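# Return deck plates and blocks to their bays, close lid

## Task

After a crashed run some labware is misplaced. Move every plate and block into a bay that the deck table assigns to that kind of item: the sealed 96-well deep-well block to bay 11; the sealed 96-well plates to bays 12, 31 and 41; the sealed 384-well plate to bay 23; the 96-well culture plate with its lid to bay 43; all other bays stay empty. Seat the culture plate's lid all the way down over its body. Each plate or block must lie flat within its bay's corner pieces, with its cut corner at the back left.

## Robot and tools

Robot and frame. There are two arms, left_arm and right_arm, each ending in a two-finger gripper. All poses use one scene frame: origin on the table top midway between the arms, +x pointing out over the table, +z up, and left_arm sitting on the +y side. The arm names say nothing about which side of an image they appear on. Positions are in metres; orientations are quaternions written w, x, y, z. The gripper's fingers point along its own +z axis and close along its own y axis. end_effector_position is the spot between the pads when shut; the fingertips stick out about 33 mm past it when closed and 9 mm when fully open, and closing pushes the tips roughly 24 mm further out, so keep that clearance above surfaces.

Deck. Bay names are row then column (bay 23 = row 2, column 3). From the arms' viewpoint row 1 is nearest, row 4 farthest; column 1 is on the left, column 4 on the right, and column 4 has raised floors. Items begin with the cut corner toward the back left. Only the cameras reveal where items actually are.

The 20-number row. Both tools use the same row: left_arm x, y, z, qw, qx, qy, qz, then left gripper position, force_limit, speed; then the same ten for right_arm. All 20 are always required. The seven pose numbers are an absolute target for that gripper in the scene frame, not an offset. A target more than 0.6 m from the arm's last reported position along any gripper axis gets the call refused. Gripper numbers each lie in [-1, 1]: position +1 is fully open (140 mm), about -0.8 is where the pads touch, -1 closes until blocked. force_limit runs about 14 N at -1, 60 N at 0, 107 N at +1. speed runs about 30 mm/s at -1, 140 at 0, 250 at +1. A 0 is a real command, so to leave a gripper alone resend its previous three numbers. To hold an arm still, resend the exact pose from the last result before it stopped, with its gripper numbers; to keep a gripper's orientation, repeat the same target quaternion every time rather than copying a drifted reading.

Control limits. Each control step clips the commanded pose to within 70 mm and 16 degrees of the measured one; inverse kinematics favours position over orientation. After an action finishes the arm only continues to its last clipped pose, so compare the result with the goal and send the remainder.

execute_actions: argument actions is a list holding zero or one item, plus optional pictures (boolean). Empty list: just report state. {"rows": [...], "steps": n}: n is 1 to 15 steps of 1/30 s (default 15); one row per step, the last row repeated if rows run out. {"steps": n} with no rows: a wait of up to 300 steps measured from the previous result, reply time included.

move: target is one 20-number row; speed is the path top speed in m/s, 0.002 to 0.5, default 0.25, with rotation capped at double that in rad/s. Both grippers travel straight lines that finish together, lasting 0.5 to 10 s (stopped at 10 s even if short). Rotation takes the shorter direction. Paths ignore obstacles and the other arm; grippers lag, wander and can overshoot speed when an arm is almost straight. Gripper numbers are applied at the start. Its result adds a move: line giving the ending (done, off_target, moving, held, fault), any limits (paced = target clipped; held = some steps blocked, after which the arm may rush), and each gripper's distance from its target. If only one arm is named, the other finished normally.

wait: seconds, 0 to 10, added after your reply time.

zoom_image: camera (cam_head_left, cam_head_right, cam_left_wrist, cam_right_wrist) and region [x0, y0, x1, y1] in that camera's pixels, top-left origin, no bigger than 504 by 504. Head images are 896x504 (pinhole with distortion), wrist images 504x504 (fisheye).

finished_scene: scene, the number of the current scene.

Reading results. The state line lists each gripper's position, quaternion and velocities; printed positions can be off, more so at long reach. A pose unreachable line means a clearance check altered or stopped the named arm's command; HELD marks steps not sent. A Hand target line shows where each arm is being driven. object_status: 0 moving, 1 blocked while opening, 2 blocked while closing (a grip), 3 reached the requested position or pads met. position_measured is in counts, 3 open to 230 closed. To grip, send -1 and confirm status 2; to squeeze harder, raise force_limit and switch position between -1 and -0.98. Joint torque readings carry fixed offsets and noise. MOTOR HOT warns of heating from holding loads; an OVER-TEMPERATURE FAULT brakes that arm until it cools.

Hazards. Arms are stiff: pushing even slightly beyond firm contact, or touching fast, can trigger a TORQUE FAULT (load limits waist 312, shoulder 312, elbow 147, forearm roll, wrist pitch and wrist roll 41.4 N m, held weight included) or a FORCE FAULT at 144 N; either freezes the arm for 10 s and drops the rest of the call. Keep the arms from striking each other. Never drop, slam or knock anything off the table. Held parts may get tugged and loose items nudged. At the end release everything, move clear, and make sure every item stays seated without the robot.

Each tool is called after "Emit:" by a JSON object that holds its "fn" and its "kwargs", one argument or row to a line.

## Session

Emit:
{"fn": "execute_actions", "kwargs": {
  "actions": []
}}

Scene clock: 0.00 s of 12600.00 s.
left_arm: end_effector_position=(+0.7043, +0.6181, +0.3231) position_measured=3 object_status=3 end_effector_quat_wxyz=(-0.001, +1.000, -0.023, +0.001) end_effector_velocity=(-0.000, -0.001, +0.001) end_effector_angular_velocity=(+0.000, +0.000, -0.001) | right_arm: end_effector_position=(+0.5972, -0.4803, +0.3210) position_measured=3 object_status=3 end_effector_quat_wxyz=(+0.001, +0.997, +0.072, -0.000) end_effector_velocity=(+0.000, +0.000, +0.000) end_effector_angular_velocity=(+0.001, -0.000, -0.000)
Joint positions: left_arm=[-0.054  0.162  1.604  0.002  1.372  1.518] | right_arm=[-0.052  0.165  1.605 -0.001  1.372  1.519]
Joint velocities: left_arm=[-0.001 -0.001 -0.001  0.     0.001  0.   ] | right_arm=[-0.    -0.    -0.     0.001  0.    -0.   ]
Joint torques (N m, as the joint torque sensors report them, + toward a larger angle): no reading
Hand target (left_arm): +0.704, +0.618, +0.323; -0.001, +1.000, -0.023, +0.001
Hand target (right_arm): +0.597, -0.480, +0.321; +0.001, +0.997, +0.072, -0.000

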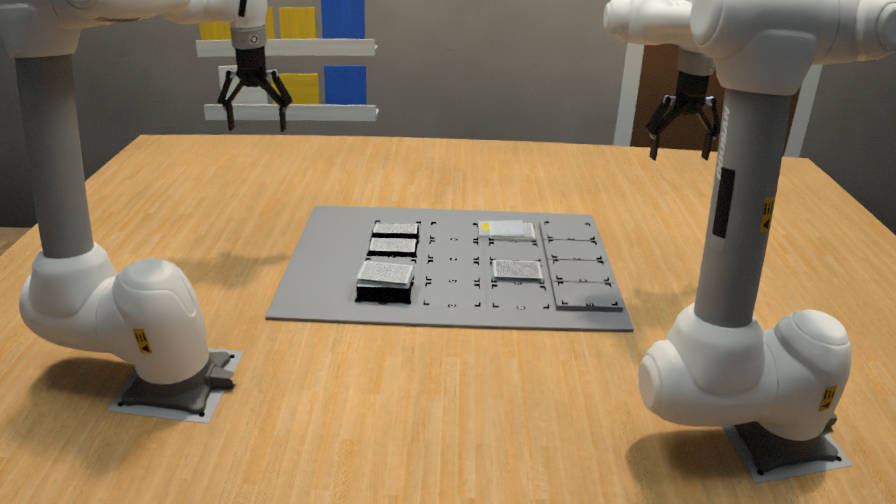

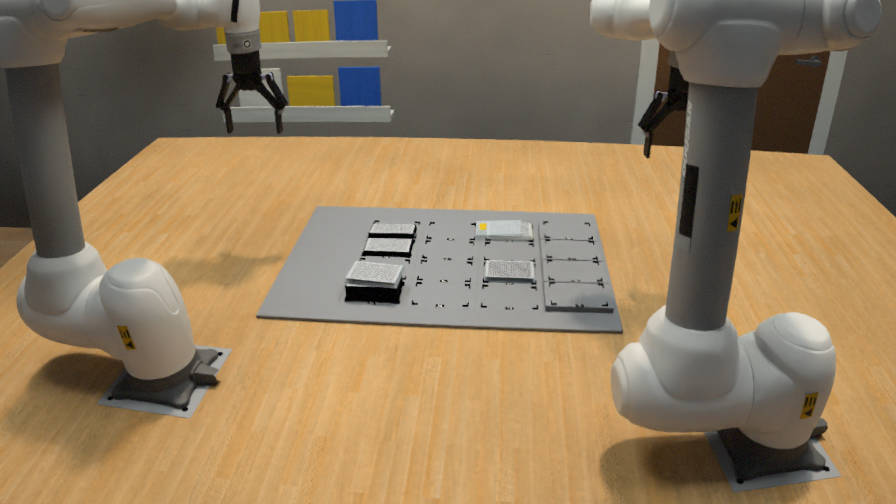

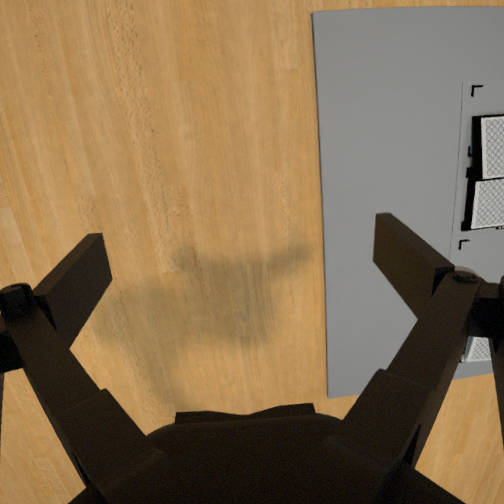

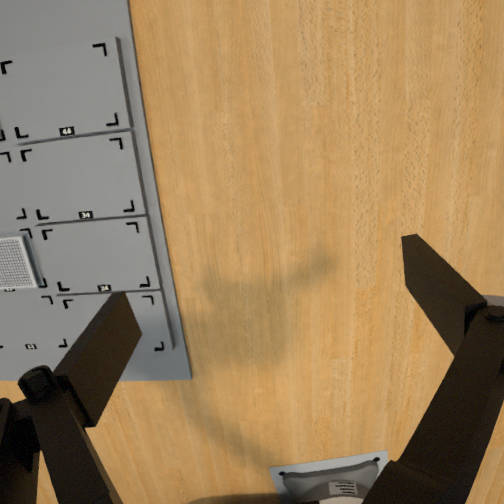

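Emit:
{"fn": "zoom_image", "kwargs": {
  "camera": "cam_head_left",
  "region": [330,200,640,330]
}}

Emit:
{"fn": "move", "kwargs": {
  "target": [0.6,0.25,0.3,0,1,0,0,1,0,0,0.72,-0.12,0.3,0,1,0,0,1,0,0]
}}

Region (330, 200, 640, 330) of cam_head_left's 896x504 image, scaled by 1.626, with more detail than that image has; it fills the top 211 rows of this view, and the rest is white.

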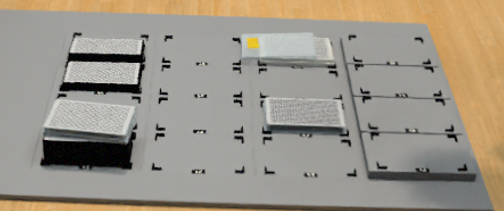

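Scene clock: 5.00 s of 12600.00 s.
left_arm: end_effector_position=(+0.6001, +0.2498, +0.3000) position_measured=3 object_status=3 end_effector_quat_wxyz=(+0.001, +1.000, -0.000, +0.000) end_effector_velocity=(+0.000, -0.002, -0.000) end_effector_angular_velocity=(-0.001, -0.001, -0.001) | right_arm: end_effector_position=(+0.7196, -0.1197, +0.2998) position_measured=3 object_status=3 end_effector_quat_wxyz=(-0.000, +1.000, -0.000, +0.000) end_effector_velocity=(+0.001, +0.001, -0.001) end_effector_angular_velocity=(-0.001, +0.001, -0.001)
Joint positions: left_arm=[-0.635  0.21   1.589 -0.001  1.342  0.891] | right_arm=[ 0.353  0.566  1.082 -0.     1.493  2.068]
Joint velocities: left_arm=[-0.002  0.001 -0.001 -0.    -0.002 -0.001] | right_arm=[ 0.     0.003 -0.003 -0.     0.001  0.001]
Joint torques (N m, as the joint torque sensors report them, + toward a larger angle): left_arm=[ -2.83 -66.58 -37.     4.18   0.35  -0.57] | right_arm=[  0.69 -98.27 -39.9    4.76  -0.14  -0.03]
Hand target (left_arm): +0.600, +0.250, +0.300; +0.001, +1.000, -0.000, +0.000
Hand target (right_arm): +0.720, -0.120, +0.300; -0.000, +1.000, -0.000, +0.000
Off the commanded pose (left_arm): 0.000 m, 0 deg.
Off the commanded pose (right_arm): 0.001 m, 0 deg.
move: done

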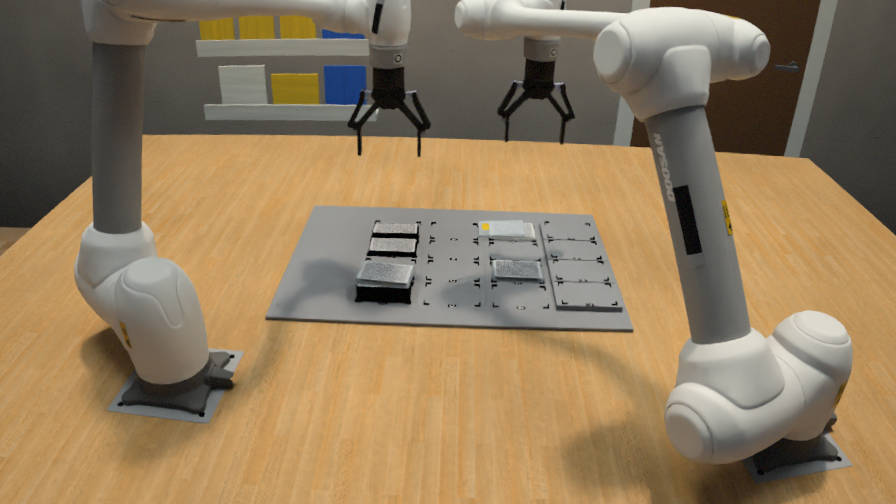

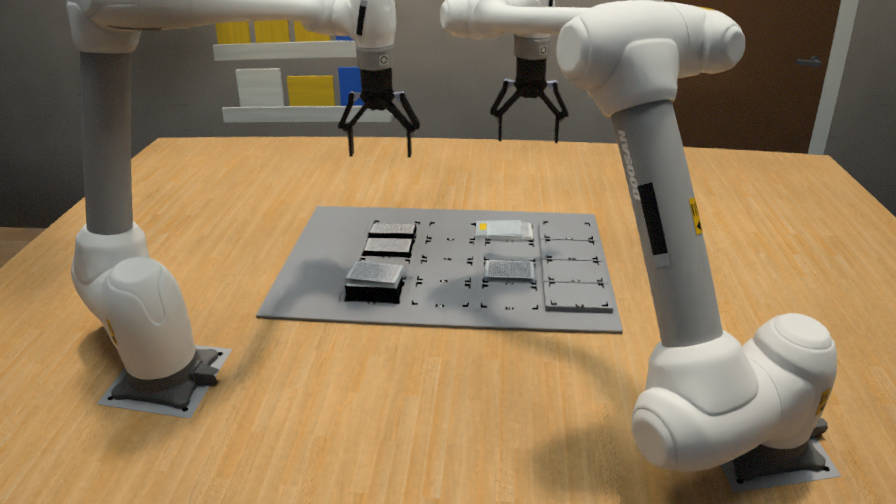

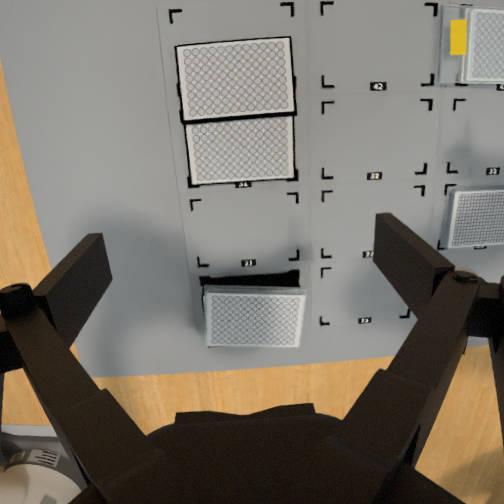

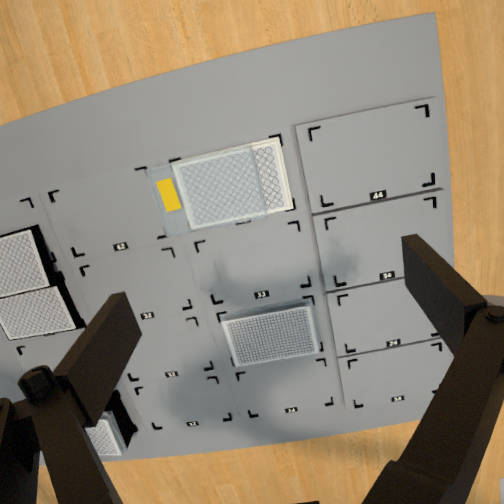

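Emit:
{"fn": "move", "kwargs": {
  "target": [0.4,0.24,0.13,0,1,0,0,1,0,0,0.74,-0.08,0.13,0,1,0,0,1,0,0]
}}

Scene clock: 13.70 s of 12600.00 s.
left_arm: end_effector_position=(+0.4002, +0.2397, +0.1298) position_measured=3 object_status=3 end_effector_quat_wxyz=(+0.000, +1.000, -0.000, -0.000) end_effector_velocity=(-0.001, +0.000, -0.001) end_effector_angular_velocity=(+0.000, -0.001, +0.001) | right_arm: end_effector_position=(+0.7397, -0.0801, +0.1300) position_measured=3 object_status=3 end_effector_quat_wxyz=(-0.000, +1.000, +0.000, +0.000) end_effector_velocity=(-0.000, +0.001, -0.000) end_effector_angular_velocity=(+0.000, -0.000, +0.001)
Joint positions: left_arm=[-0.886  0.107  2.045 -0.001  0.99   0.64 ] | right_arm=[0.38  0.69  1.186 0.    1.266 2.095]
Joint velocities: left_arm=[-0.001  0.     0.002  0.001 -0.002 -0.002] | right_arm=[ 0.001  0.     0.     0.    -0.001 -0.   ]
Joint torques (N m, as the joint torque sensors report them, + toward a larger angle): left_arm=[ -1.77 -50.1  -31.07   3.84   0.04  -0.26] | right_arm=[   1.87 -102.54  -40.51    4.19   -0.42   -0.35]
Hand target (left_arm): +0.400, +0.240, +0.130; +0.000, +1.000, -0.000, -0.000
Hand target (right_arm): +0.740, -0.080, +0.130; -0.000, +1.000, +0.000, +0.000
Off the commanded pose (left_arm): 0.000 m, 0 deg.
Off the commanded pose (right_arm): 0.000 m, 0 deg.
After step 90, 4.17 s passed at rest.
move: done

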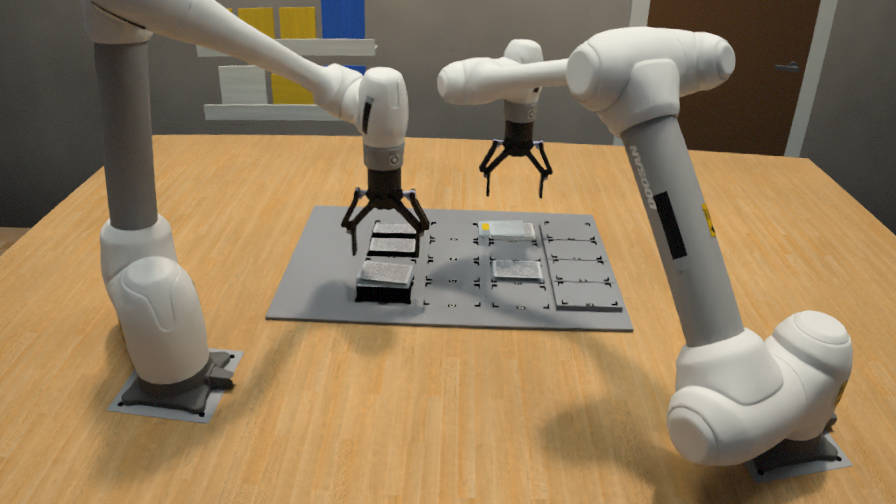

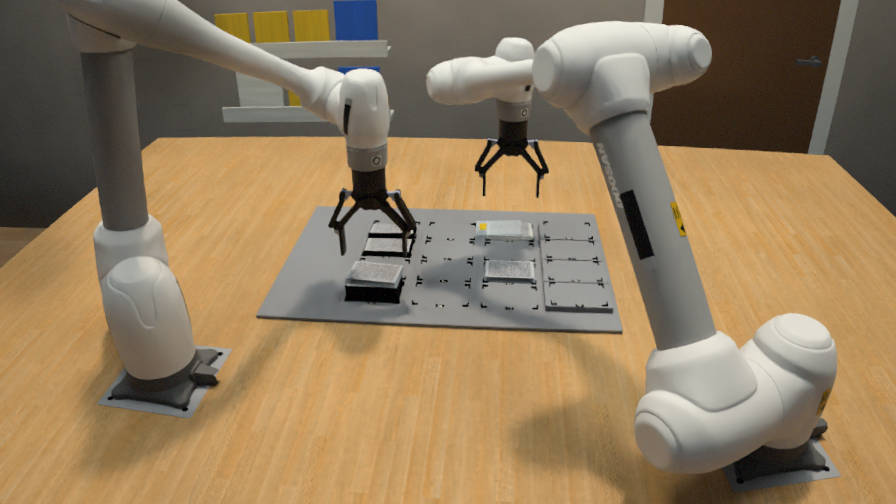

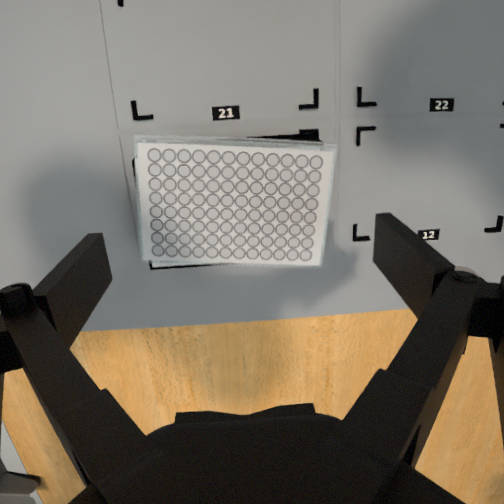

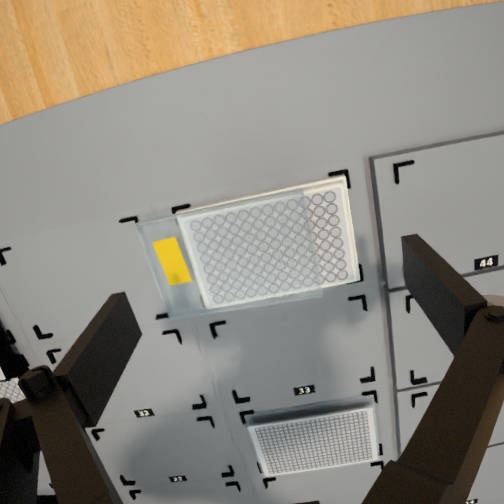

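Emit:
{"fn": "move", "kwargs": {
  "target": [0.395,0.243,0.092,0,0.9986,-0.052,0,1,0,0,0.72,-0.05,0.065,0,1,0,0,1,0,0],
  "speed": 0.1
}}

Emit:
{"fn": "zoom_image", "kwargs": {
  "camera": "cam_head_left",
  "region": [330,180,570,320]
}}

Scene clock: 24.57 s of 12600.00 s.
left_arm: end_effector_position=(+0.3951, +0.2429, +0.0920) position_measured=3 object_status=3 end_effector_quat_wxyz=(-0.000, +0.999, -0.052, +0.000) end_effector_velocity=(-0.000, -0.000, -0.000) end_effector_angular_velocity=(-0.000, -0.000, -0.003) | right_arm: end_effector_position=(+0.7199, -0.0501, +0.0651) position_measured=3 object_status=3 end_effector_quat_wxyz=(-0.000, +1.000, +0.000, +0.000) end_effector_velocity=(-0.001, -0.000, -0.002) end_effector_angular_velocity=(-0.001, +0.002, -0.001)
Joint positions: left_arm=[-0.891  0.138  2.091  0.     0.912  0.738] | right_arm=[0.419 0.729 1.241 0.    1.171 2.134]
Joint velocities: left_arm=[-0.     0.     0.001  0.    -0.001  0.003] | right_arm=[ 0.     0.001  0.002  0.001 -0.001  0.001]
Joint torques (N m, as the joint torque sensors report them, + toward a larger angle): left_arm=[ -1.67 -52.06 -30.44   3.57   0.29   0.02] | right_arm=[   0.83 -103.84  -38.62    3.94   -0.65   -0.38]
Hand target (left_arm): +0.395, +0.243, +0.092; +0.000, +0.999, -0.052, -0.000
Hand target (right_arm): +0.720, -0.050, +0.065; -0.000, +1.000, +0.000, +0.000
Off the commanded pose (left_arm): 0.000 m, 0 deg.
Off the commanded pose (right_arm): 0.000 m, 0 deg.
After step 90, 6.77 s passed at rest.
move: done

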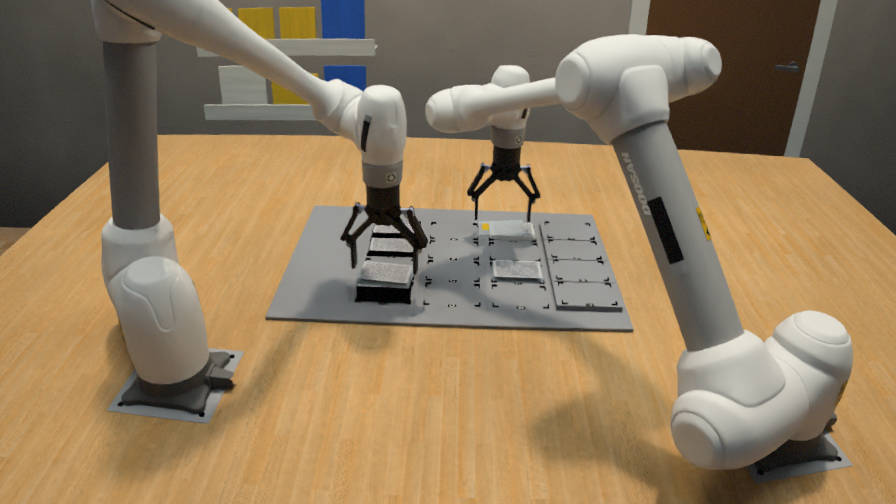

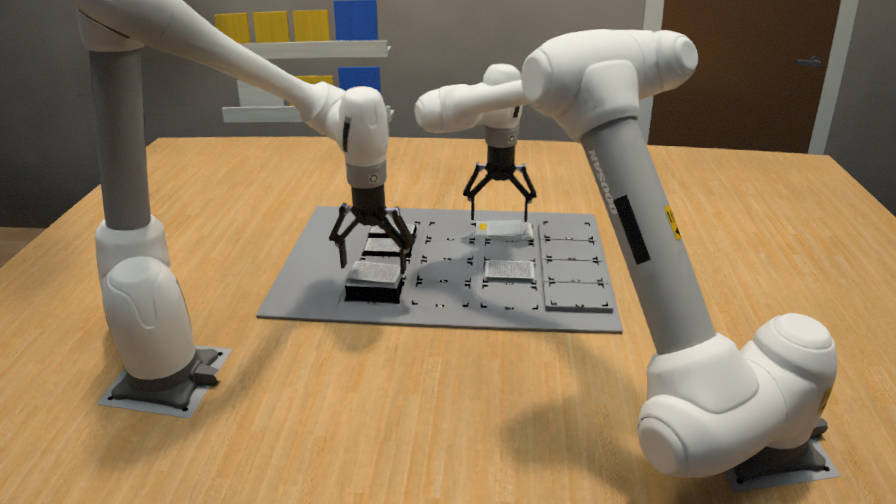

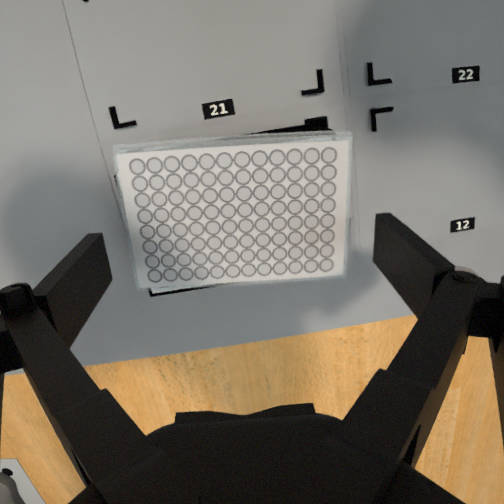

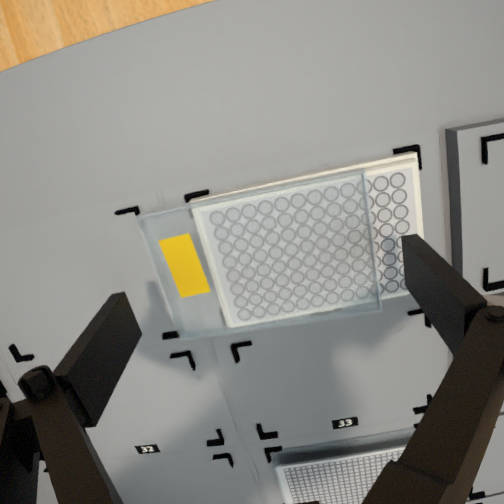

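Region (330, 180, 570, 320) of cam_head_left's 896x504 image, scaled by 2.100, with more detail than that image has; it fills the top 294 rows of this view, and the rest is white.

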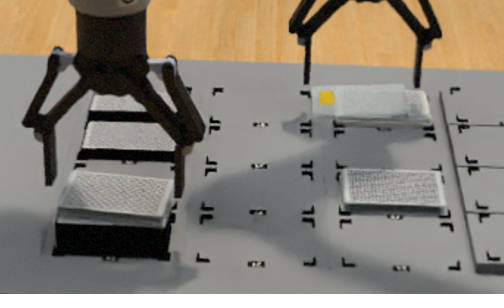

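Emit:
{"fn": "move", "kwargs": {
  "target": [0.407,0.243,0.073,0,0.9986,-0.052,0,1,0,0,0.729,-0.048,0.046,0,1,-0.01,0,1,0,0],
  "speed": 0.05
}}

Emit:
{"fn": "zoom_image", "kwargs": {
  "camera": "cam_head_left",
  "region": [330,190,550,320]
}}

Scene clock: 33.17 s of 12600.00 s.
left_arm: end_effector_position=(+0.4070, +0.2430, +0.0731) position_measured=3 object_status=3 end_effector_quat_wxyz=(+0.000, +0.999, -0.052, -0.000) end_effector_velocity=(+0.001, +0.000, -0.001) end_effector_angular_velocity=(+0.000, +0.000, -0.000) | right_arm: end_effector_position=(+0.7289, -0.0480, +0.0461) position_measured=3 object_status=3 end_effector_quat_wxyz=(-0.000, +1.000, -0.010, +0.000) end_effector_velocity=(+0.000, +0.001, -0.001) end_effector_angular_velocity=(-0.001, -0.001, +0.001)
Joint positions: left_arm=[-0.873  0.172  2.094 -0.     0.876  0.756] | right_arm=[0.415 0.755 1.23  0.    1.156 2.15 ]
Joint velocities: left_arm=[ 0.001  0.001 -0.    -0.    -0.001  0.002] | right_arm=[ 0.001  0.002 -0.002 -0.001 -0.001  0.001]
Joint torques (N m, as the joint torque sensors report them, + toward a larger angle): left_arm=[ -1.99 -53.07 -28.46   3.55   0.29  -0.38] | right_arm=[   2.13 -106.46  -36.79    4.11   -0.21    0.03]
Hand target (left_arm): +0.407, +0.243, +0.073; -0.000, +0.999, -0.052, -0.000
Hand target (right_arm): +0.729, -0.048, +0.046; -0.000, +1.000, -0.010, -0.000
Off the commanded pose (left_arm): 0.000 m, 0 deg.
Off the commanded pose (right_arm): 0.000 m, 0 deg.
After step 90, 4.83 s passed at rest.
move: done

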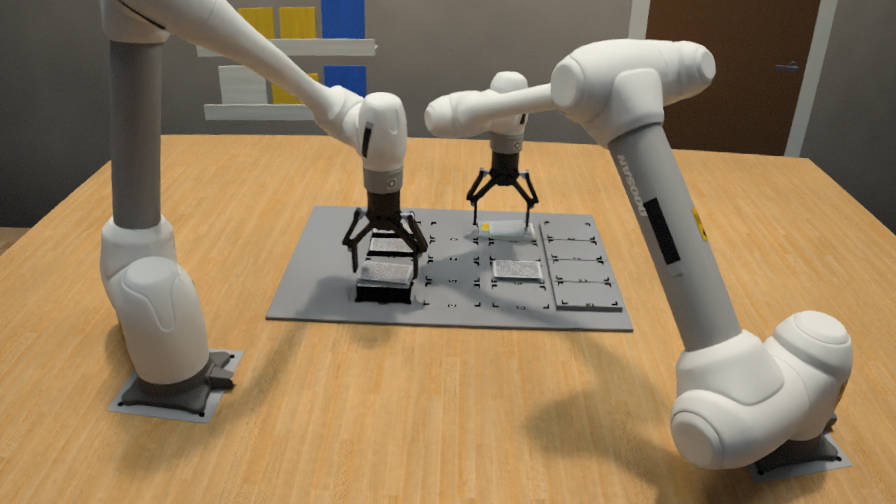

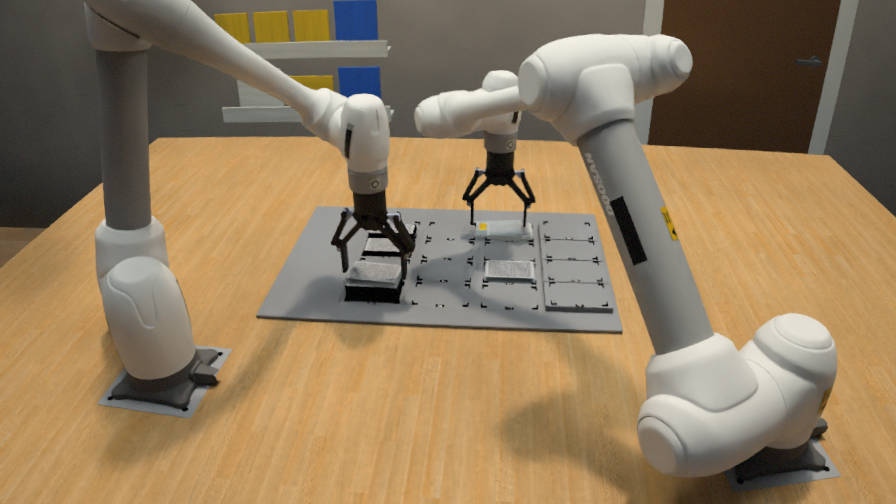

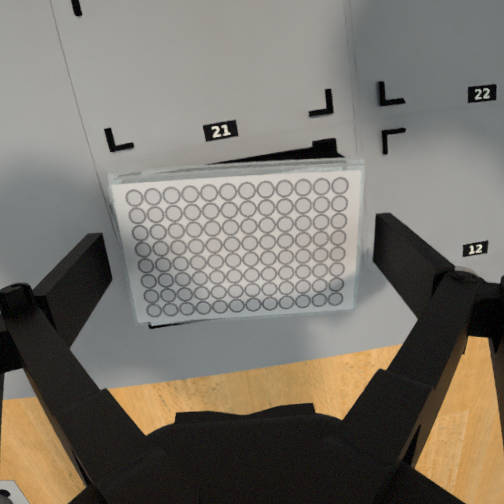

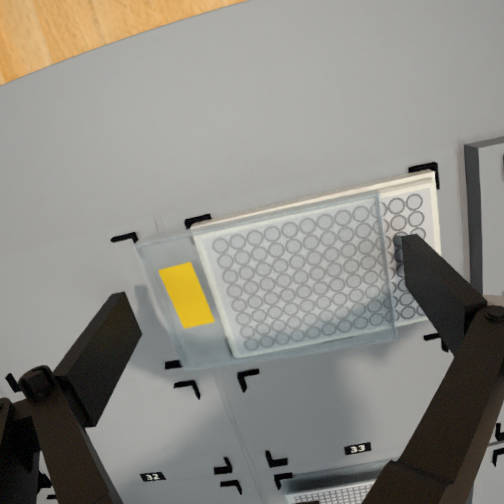

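Region (330, 190, 550, 320) of cam_head_left's 896x504 image, scaled by 2.291, with more detail than that image has; it fills the top 298 rows of this view, and the rest is white.

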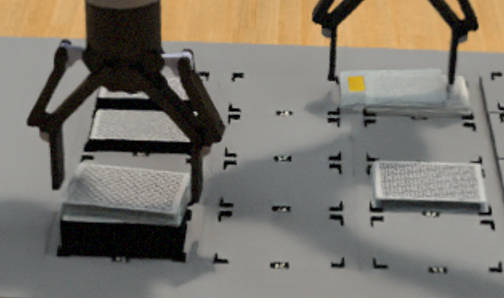

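Emit:
{"fn": "move", "kwargs": {
  "target": [0.407,0.244,0.069,0,0.9986,-0.052,0,1,0,0,0.73,-0.049,0.037,0,1,-0.01,0,1,0,0],
  "speed": 0.03
}}

Emit:
{"fn": "move", "kwargs": {
  "target": [0.407,0.244,0.069,0,0.9986,-0.052,0,-1,-0.3,-1,0.73,-0.049,0.037,0,1,-0.01,0,-1,-0.5,-1]
}}

Emit:
{"fn": "zoom_image", "kwargs": {
  "camera": "cam_head_left",
  "region": [330,190,550,320]
}}

Scene clock: 41.00 s of 12600.00 s.
left_arm: end_effector_position=(+0.4070, +0.2440, +0.0690) position_measured=3 object_status=3 end_effector_quat_wxyz=(-0.000, +0.999, -0.052, +0.000) end_effector_velocity=(-0.001, +0.001, -0.001) end_effector_angular_velocity=(+0.001, +0.001, +0.001) | right_arm: end_effector_position=(+0.7300, -0.0490, +0.0371) position_measured=3 object_status=3 end_effector_quat_wxyz=(-0.000, +1.000, -0.010, +0.000) end_effector_velocity=(+0.000, -0.000, -0.001) end_effector_angular_velocity=(-0.001, -0.000, +0.000)
Joint positions: left_arm=[-0.872  0.176  2.098  0.     0.868  0.757] | right_arm=[0.414 0.762 1.236 0.    1.144 2.149]
Joint velocities: left_arm=[ 0.     0.     0.001 -0.001 -0.    -0.   ] | right_arm=[-0.     0.001  0.001 -0.001 -0.001 -0.   ]
Joint torques (N m, as the joint torque sensors report them, + toward a larger angle): left_arm=[ -1.08 -54.34 -28.58   3.32   0.34  -0.27] | right_arm=[   1.9  -110.62  -38.92    4.2    -0.13   -0.57]
Hand target (left_arm): +0.407, +0.244, +0.069; +0.000, +0.999, -0.052, -0.000
Hand target (right_arm): +0.730, -0.049, +0.037; -0.000, +1.000, -0.010, -0.000
Off the commanded pose (left_arm): 0.000 m, 0 deg.
Off the commanded pose (right_arm): 0.000 m, 0 deg.
After step 90, 4.13 s passed at rest.
move: done

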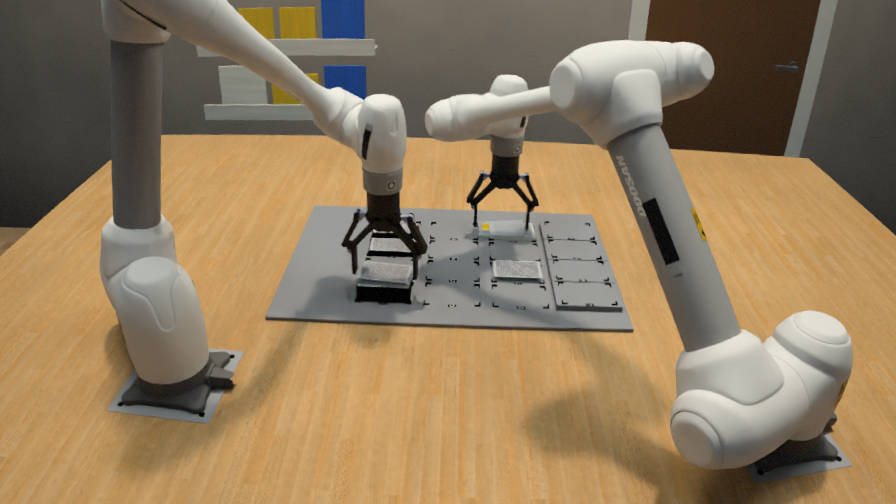

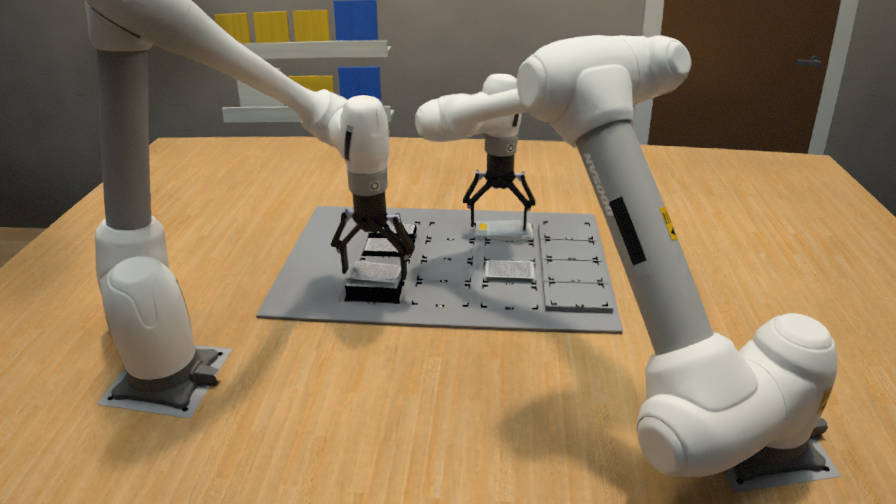

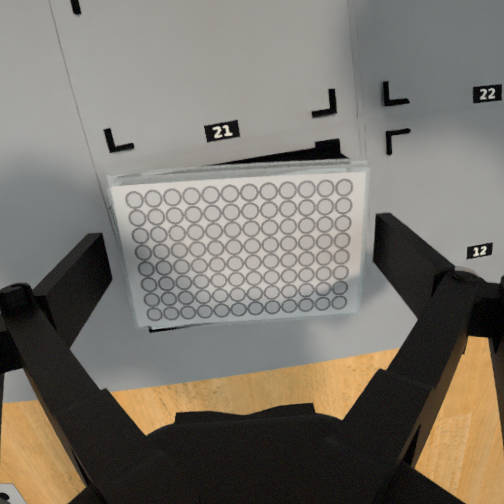

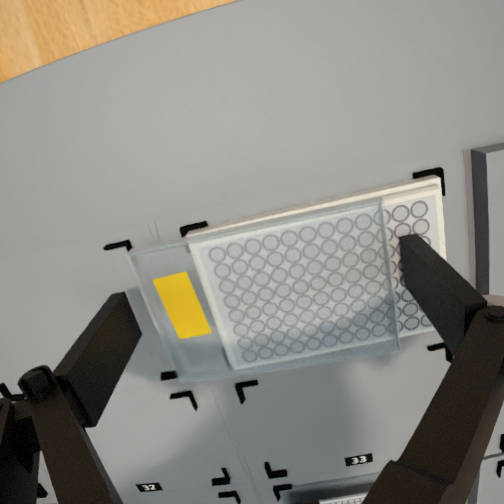

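Scene clock: 41.83 s of 12600.00 s.
left_arm: end_effector_position=(+0.4070, +0.2440, +0.0690) position_measured=33 object_status=2 end_effector_quat_wxyz=(-0.000, +0.999, -0.052, +0.000) end_effector_velocity=(-0.000, +0.000, +0.000) end_effector_angular_velocity=(+0.000, -0.000, -0.001) | right_arm: end_effector_position=(+0.7302, -0.0491, +0.0374) position_measured=31 object_status=2 end_effector_quat_wxyz=(+0.000, +1.000, -0.010, +0.000) end_effector_velocity=(+0.000, -0.001, -0.000) end_effector_angular_velocity=(-0.000, +0.001, -0.001)
Joint positions: left_arm=[-0.872  0.176  2.098  0.     0.868  0.757] | right_arm=[ 0.414  0.762  1.235 -0.     1.144  2.149]
Joint velocities: left_arm=[-0.    -0.    -0.     0.001  0.     0.   ] | right_arm=[-0.001  0.     0.     0.     0.     0.   ]
Joint torques (N m, as the joint torque sensors report them, + toward a larger angle): left_arm=[ -2.18 -43.68 -21.69   2.92  -0.59  -0.23] | right_arm=[ 19.28 -47.91 -16.55  13.8   -9.66  -0.85]
Hand target (left_arm): +0.407, +0.244, +0.069; +0.000, +0.999, -0.052, -0.000
Hand target (right_arm): +0.730, -0.049, +0.037; +0.000, +1.000, -0.010, +0.000
Off the commanded pose (left_arm): 0.000 m, 0 deg.
Off the commanded pose (right_arm): 0.000 m, 0 deg.
move: done

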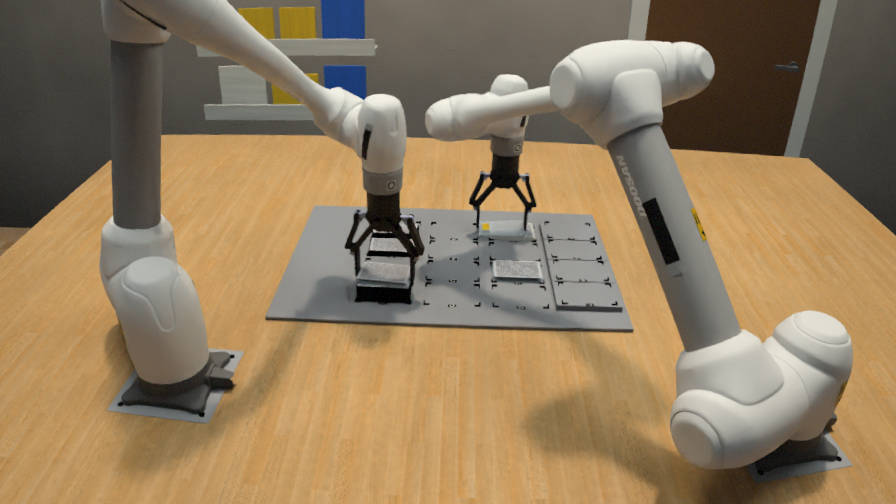

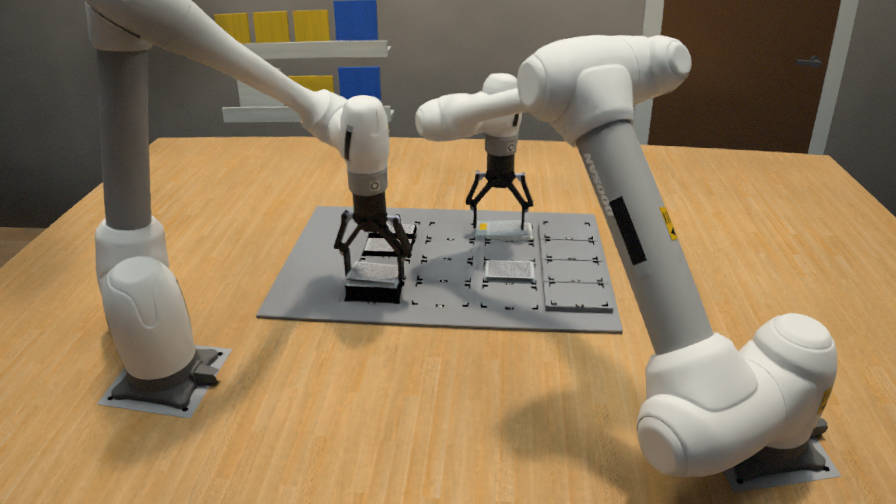

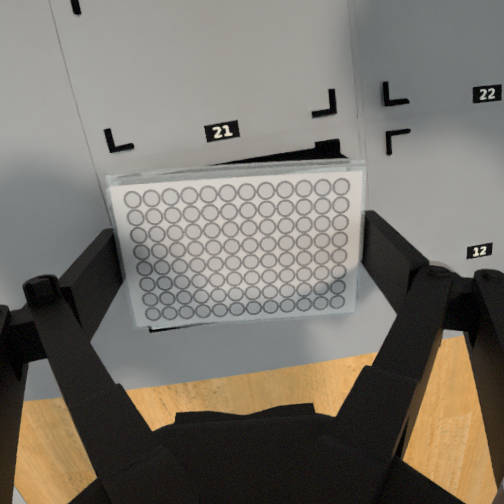

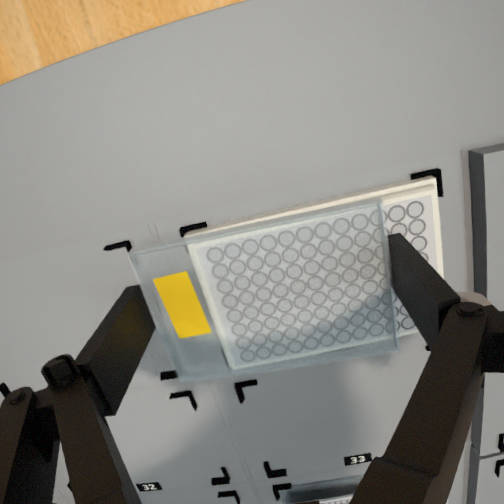

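Region (330, 190, 550, 320) of cam_head_left's 896x504 image, scaled by 2.291, with more detail than that image has; it fills the top 298 rows of this view, and the rest is white.

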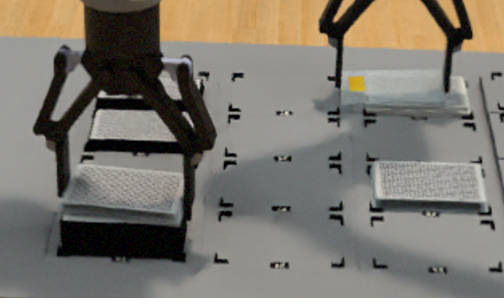

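The right finger is pressing on the plate top; lift.

Emit:
{"fn": "move", "kwargs": {
  "target": [0.407,0.244,0.078,0,0.9986,-0.052,0,-0.98,-0.3,-1,0.73,-0.049,0.042,0,1,-0.01,0,-0.98,-0.5,-1],
  "speed": 0.01
}}

Emit:
{"fn": "move", "kwargs": {
  "target": [0.407,0.244,0.08,0,1,0,0,-0.98,-0.3,-1,0.733,-0.078,0.043,0,1,0,0,-0.98,-0.5,-1],
  "speed": 0.06
}}

Emit:
{"fn": "zoom_image", "kwargs": {
  "camera": "cam_head_left",
  "region": [460,190,560,260]
}}

Scene clock: 50.23 s of 12600.00 s.
left_arm: end_effector_position=(+0.4070, +0.2440, +0.0780) position_measured=33 object_status=2 end_effector_quat_wxyz=(-0.000, +0.999, -0.052, +0.000) end_effector_velocity=(+0.000, -0.000, +0.001) end_effector_angular_velocity=(-0.000, -0.001, -0.001) | right_arm: end_effector_position=(+0.7299, -0.0489, +0.0420) position_measured=32 object_status=2 end_effector_quat_wxyz=(-0.000, +1.000, -0.010, -0.000) end_effector_velocity=(+0.001, -0.001, +0.000) end_effector_angular_velocity=(+0.000, -0.000, -0.001)
Joint positions: left_arm=[-0.872  0.165  2.091  0.     0.886  0.757] | right_arm=[0.414 0.759 1.232 0.    1.151 2.149]
Joint velocities: left_arm=[-0.    -0.001 -0.001  0.     0.001  0.   ] | right_arm=[-0.001  0.    -0.001 -0.     0.    -0.   ]
Joint torques (N m, as the joint torque sensors report them, + toward a larger angle): left_arm=[ -1.28 -53.69 -28.85   3.59  -0.2   -0.35] | right_arm=[  -0.69 -108.57  -38.78    4.1    -0.54   -0.16]
Hand target (left_arm): +0.407, +0.244, +0.078; -0.000, +0.999, -0.052, +0.000
Hand target (right_arm): +0.730, -0.049, +0.042; +0.000, +1.000, -0.010, +0.000
Off the commanded pose (left_arm): 0.000 m, 0 deg.
Off the commanded pose (right_arm): 0.000 m, 0 deg.
After step 90, 4.27 s passed at rest.
move: done

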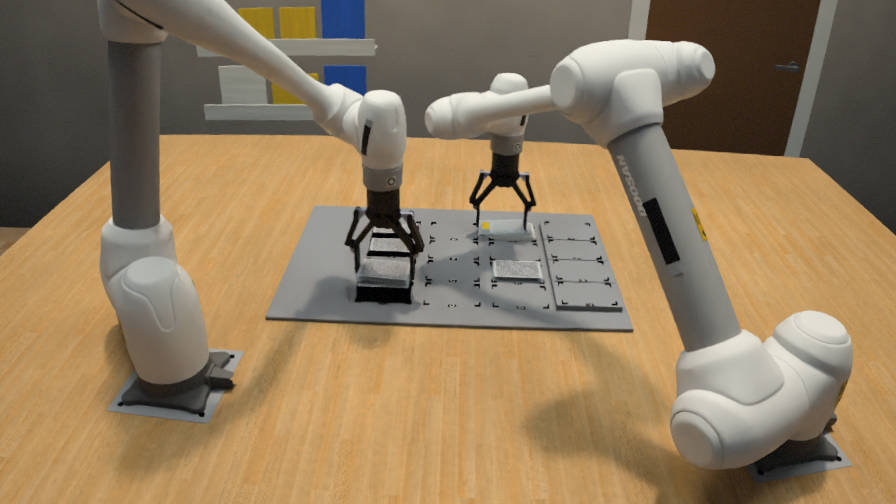

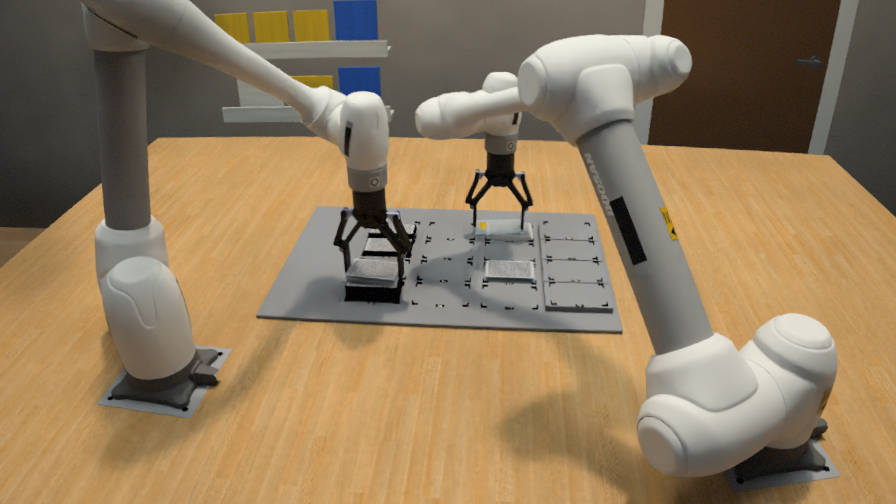

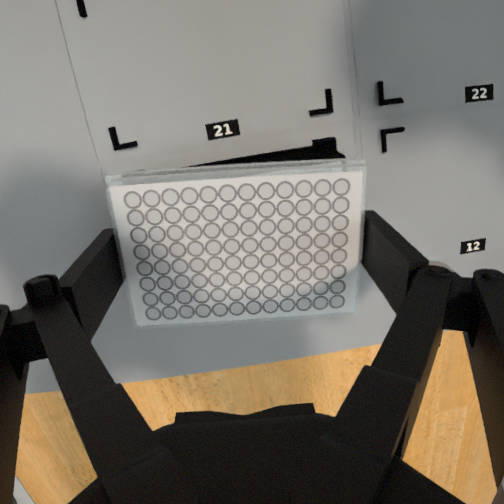

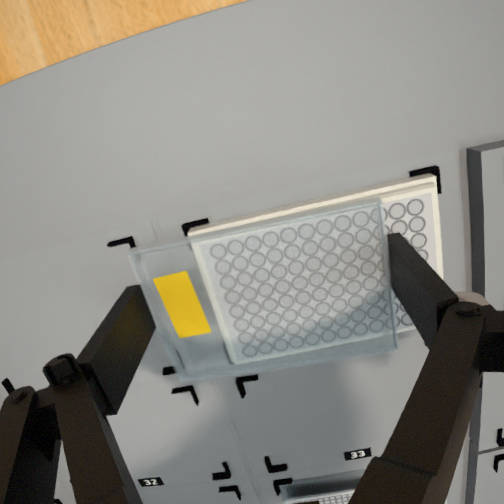

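Scene clock: 51.37 s of 12600.00 s.
left_arm: end_effector_position=(+0.4070, +0.2440, +0.0800) position_measured=33 object_status=2 end_effector_quat_wxyz=(+0.000, +1.000, -0.000, -0.000) end_effector_velocity=(-0.001, -0.000, -0.000) end_effector_angular_velocity=(+0.000, +0.001, +0.003) | right_arm: end_effector_position=(+0.7330, -0.0779, +0.0430) position_measured=32 object_status=2 end_effector_quat_wxyz=(+0.000, +1.000, -0.000, -0.000) end_effector_velocity=(-0.000, -0.001, -0.001) end_effector_angular_velocity=(-0.001, +0.001, +0.001)
Joint positions: left_arm=[-0.872  0.163  2.089 -0.     0.89   0.654] | right_arm=[ 0.385  0.737  1.269 -0.     1.135  2.101]
Joint velocities: left_arm=[-0.001  0.     0.    -0.     0.    -0.004] | right_arm=[-0.001  0.     0.001 -0.    -0.001 -0.002]
Joint torques (N m, as the joint torque sensors report them, + toward a larger angle): left_arm=[ -0.91 -54.57 -29.42   3.45   0.39   0.14] | right_arm=[   1.63 -103.59  -39.43    3.42   -1.32    0.07]
Hand target (left_arm): +0.407, +0.244, +0.080; -0.000, +1.000, +0.000, +0.000
Hand target (right_arm): +0.733, -0.078, +0.043; +0.000, +1.000, +0.000, -0.000
Off the commanded pose (left_arm): 0.000 m, 0 deg.
Off the commanded pose (right_arm): 0.000 m, 0 deg.
move: done

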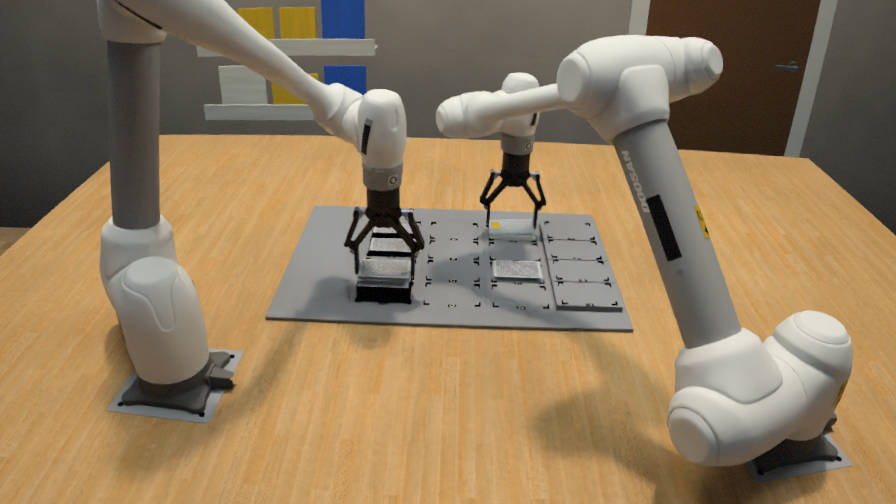

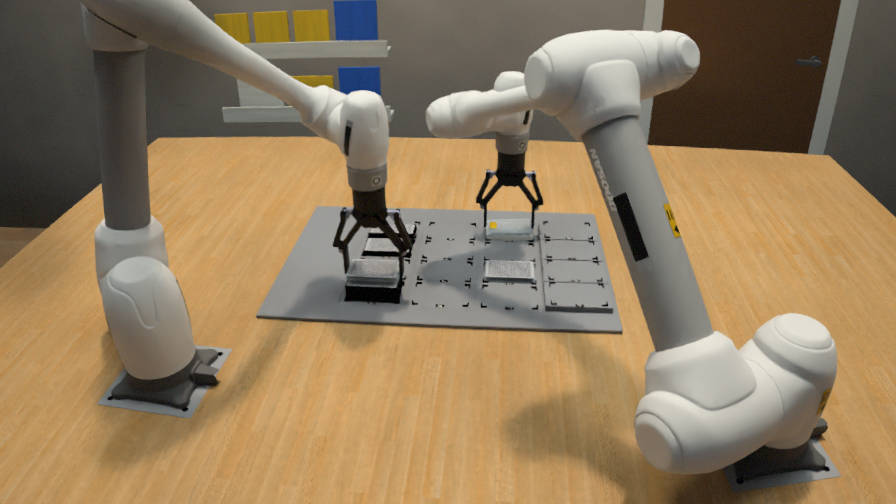

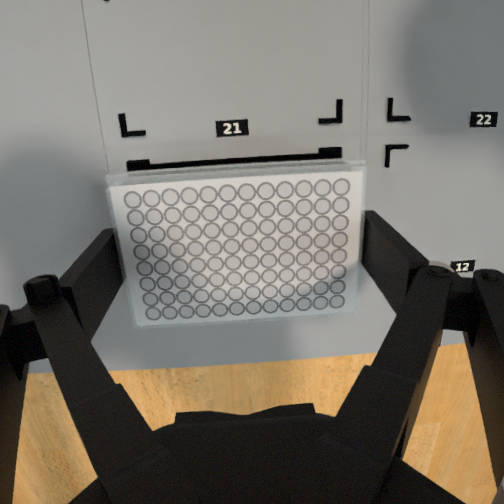

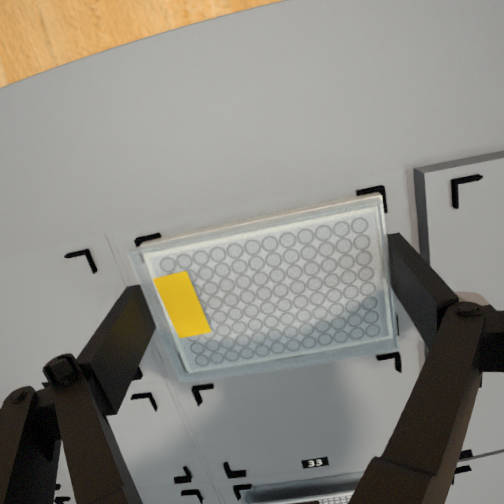

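Region (460, 190, 560, 260) of cam_head_left's 896x504 image, scaled by 5.040, with more detail than that image has; it fills the top 353 rows of this view, and the rest is white.

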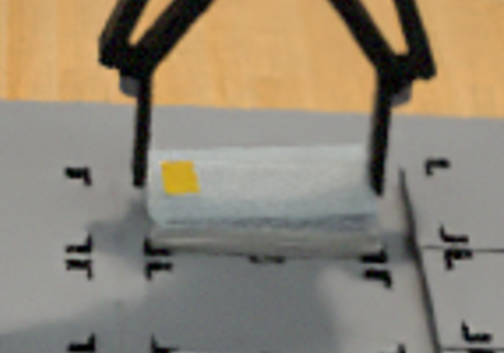

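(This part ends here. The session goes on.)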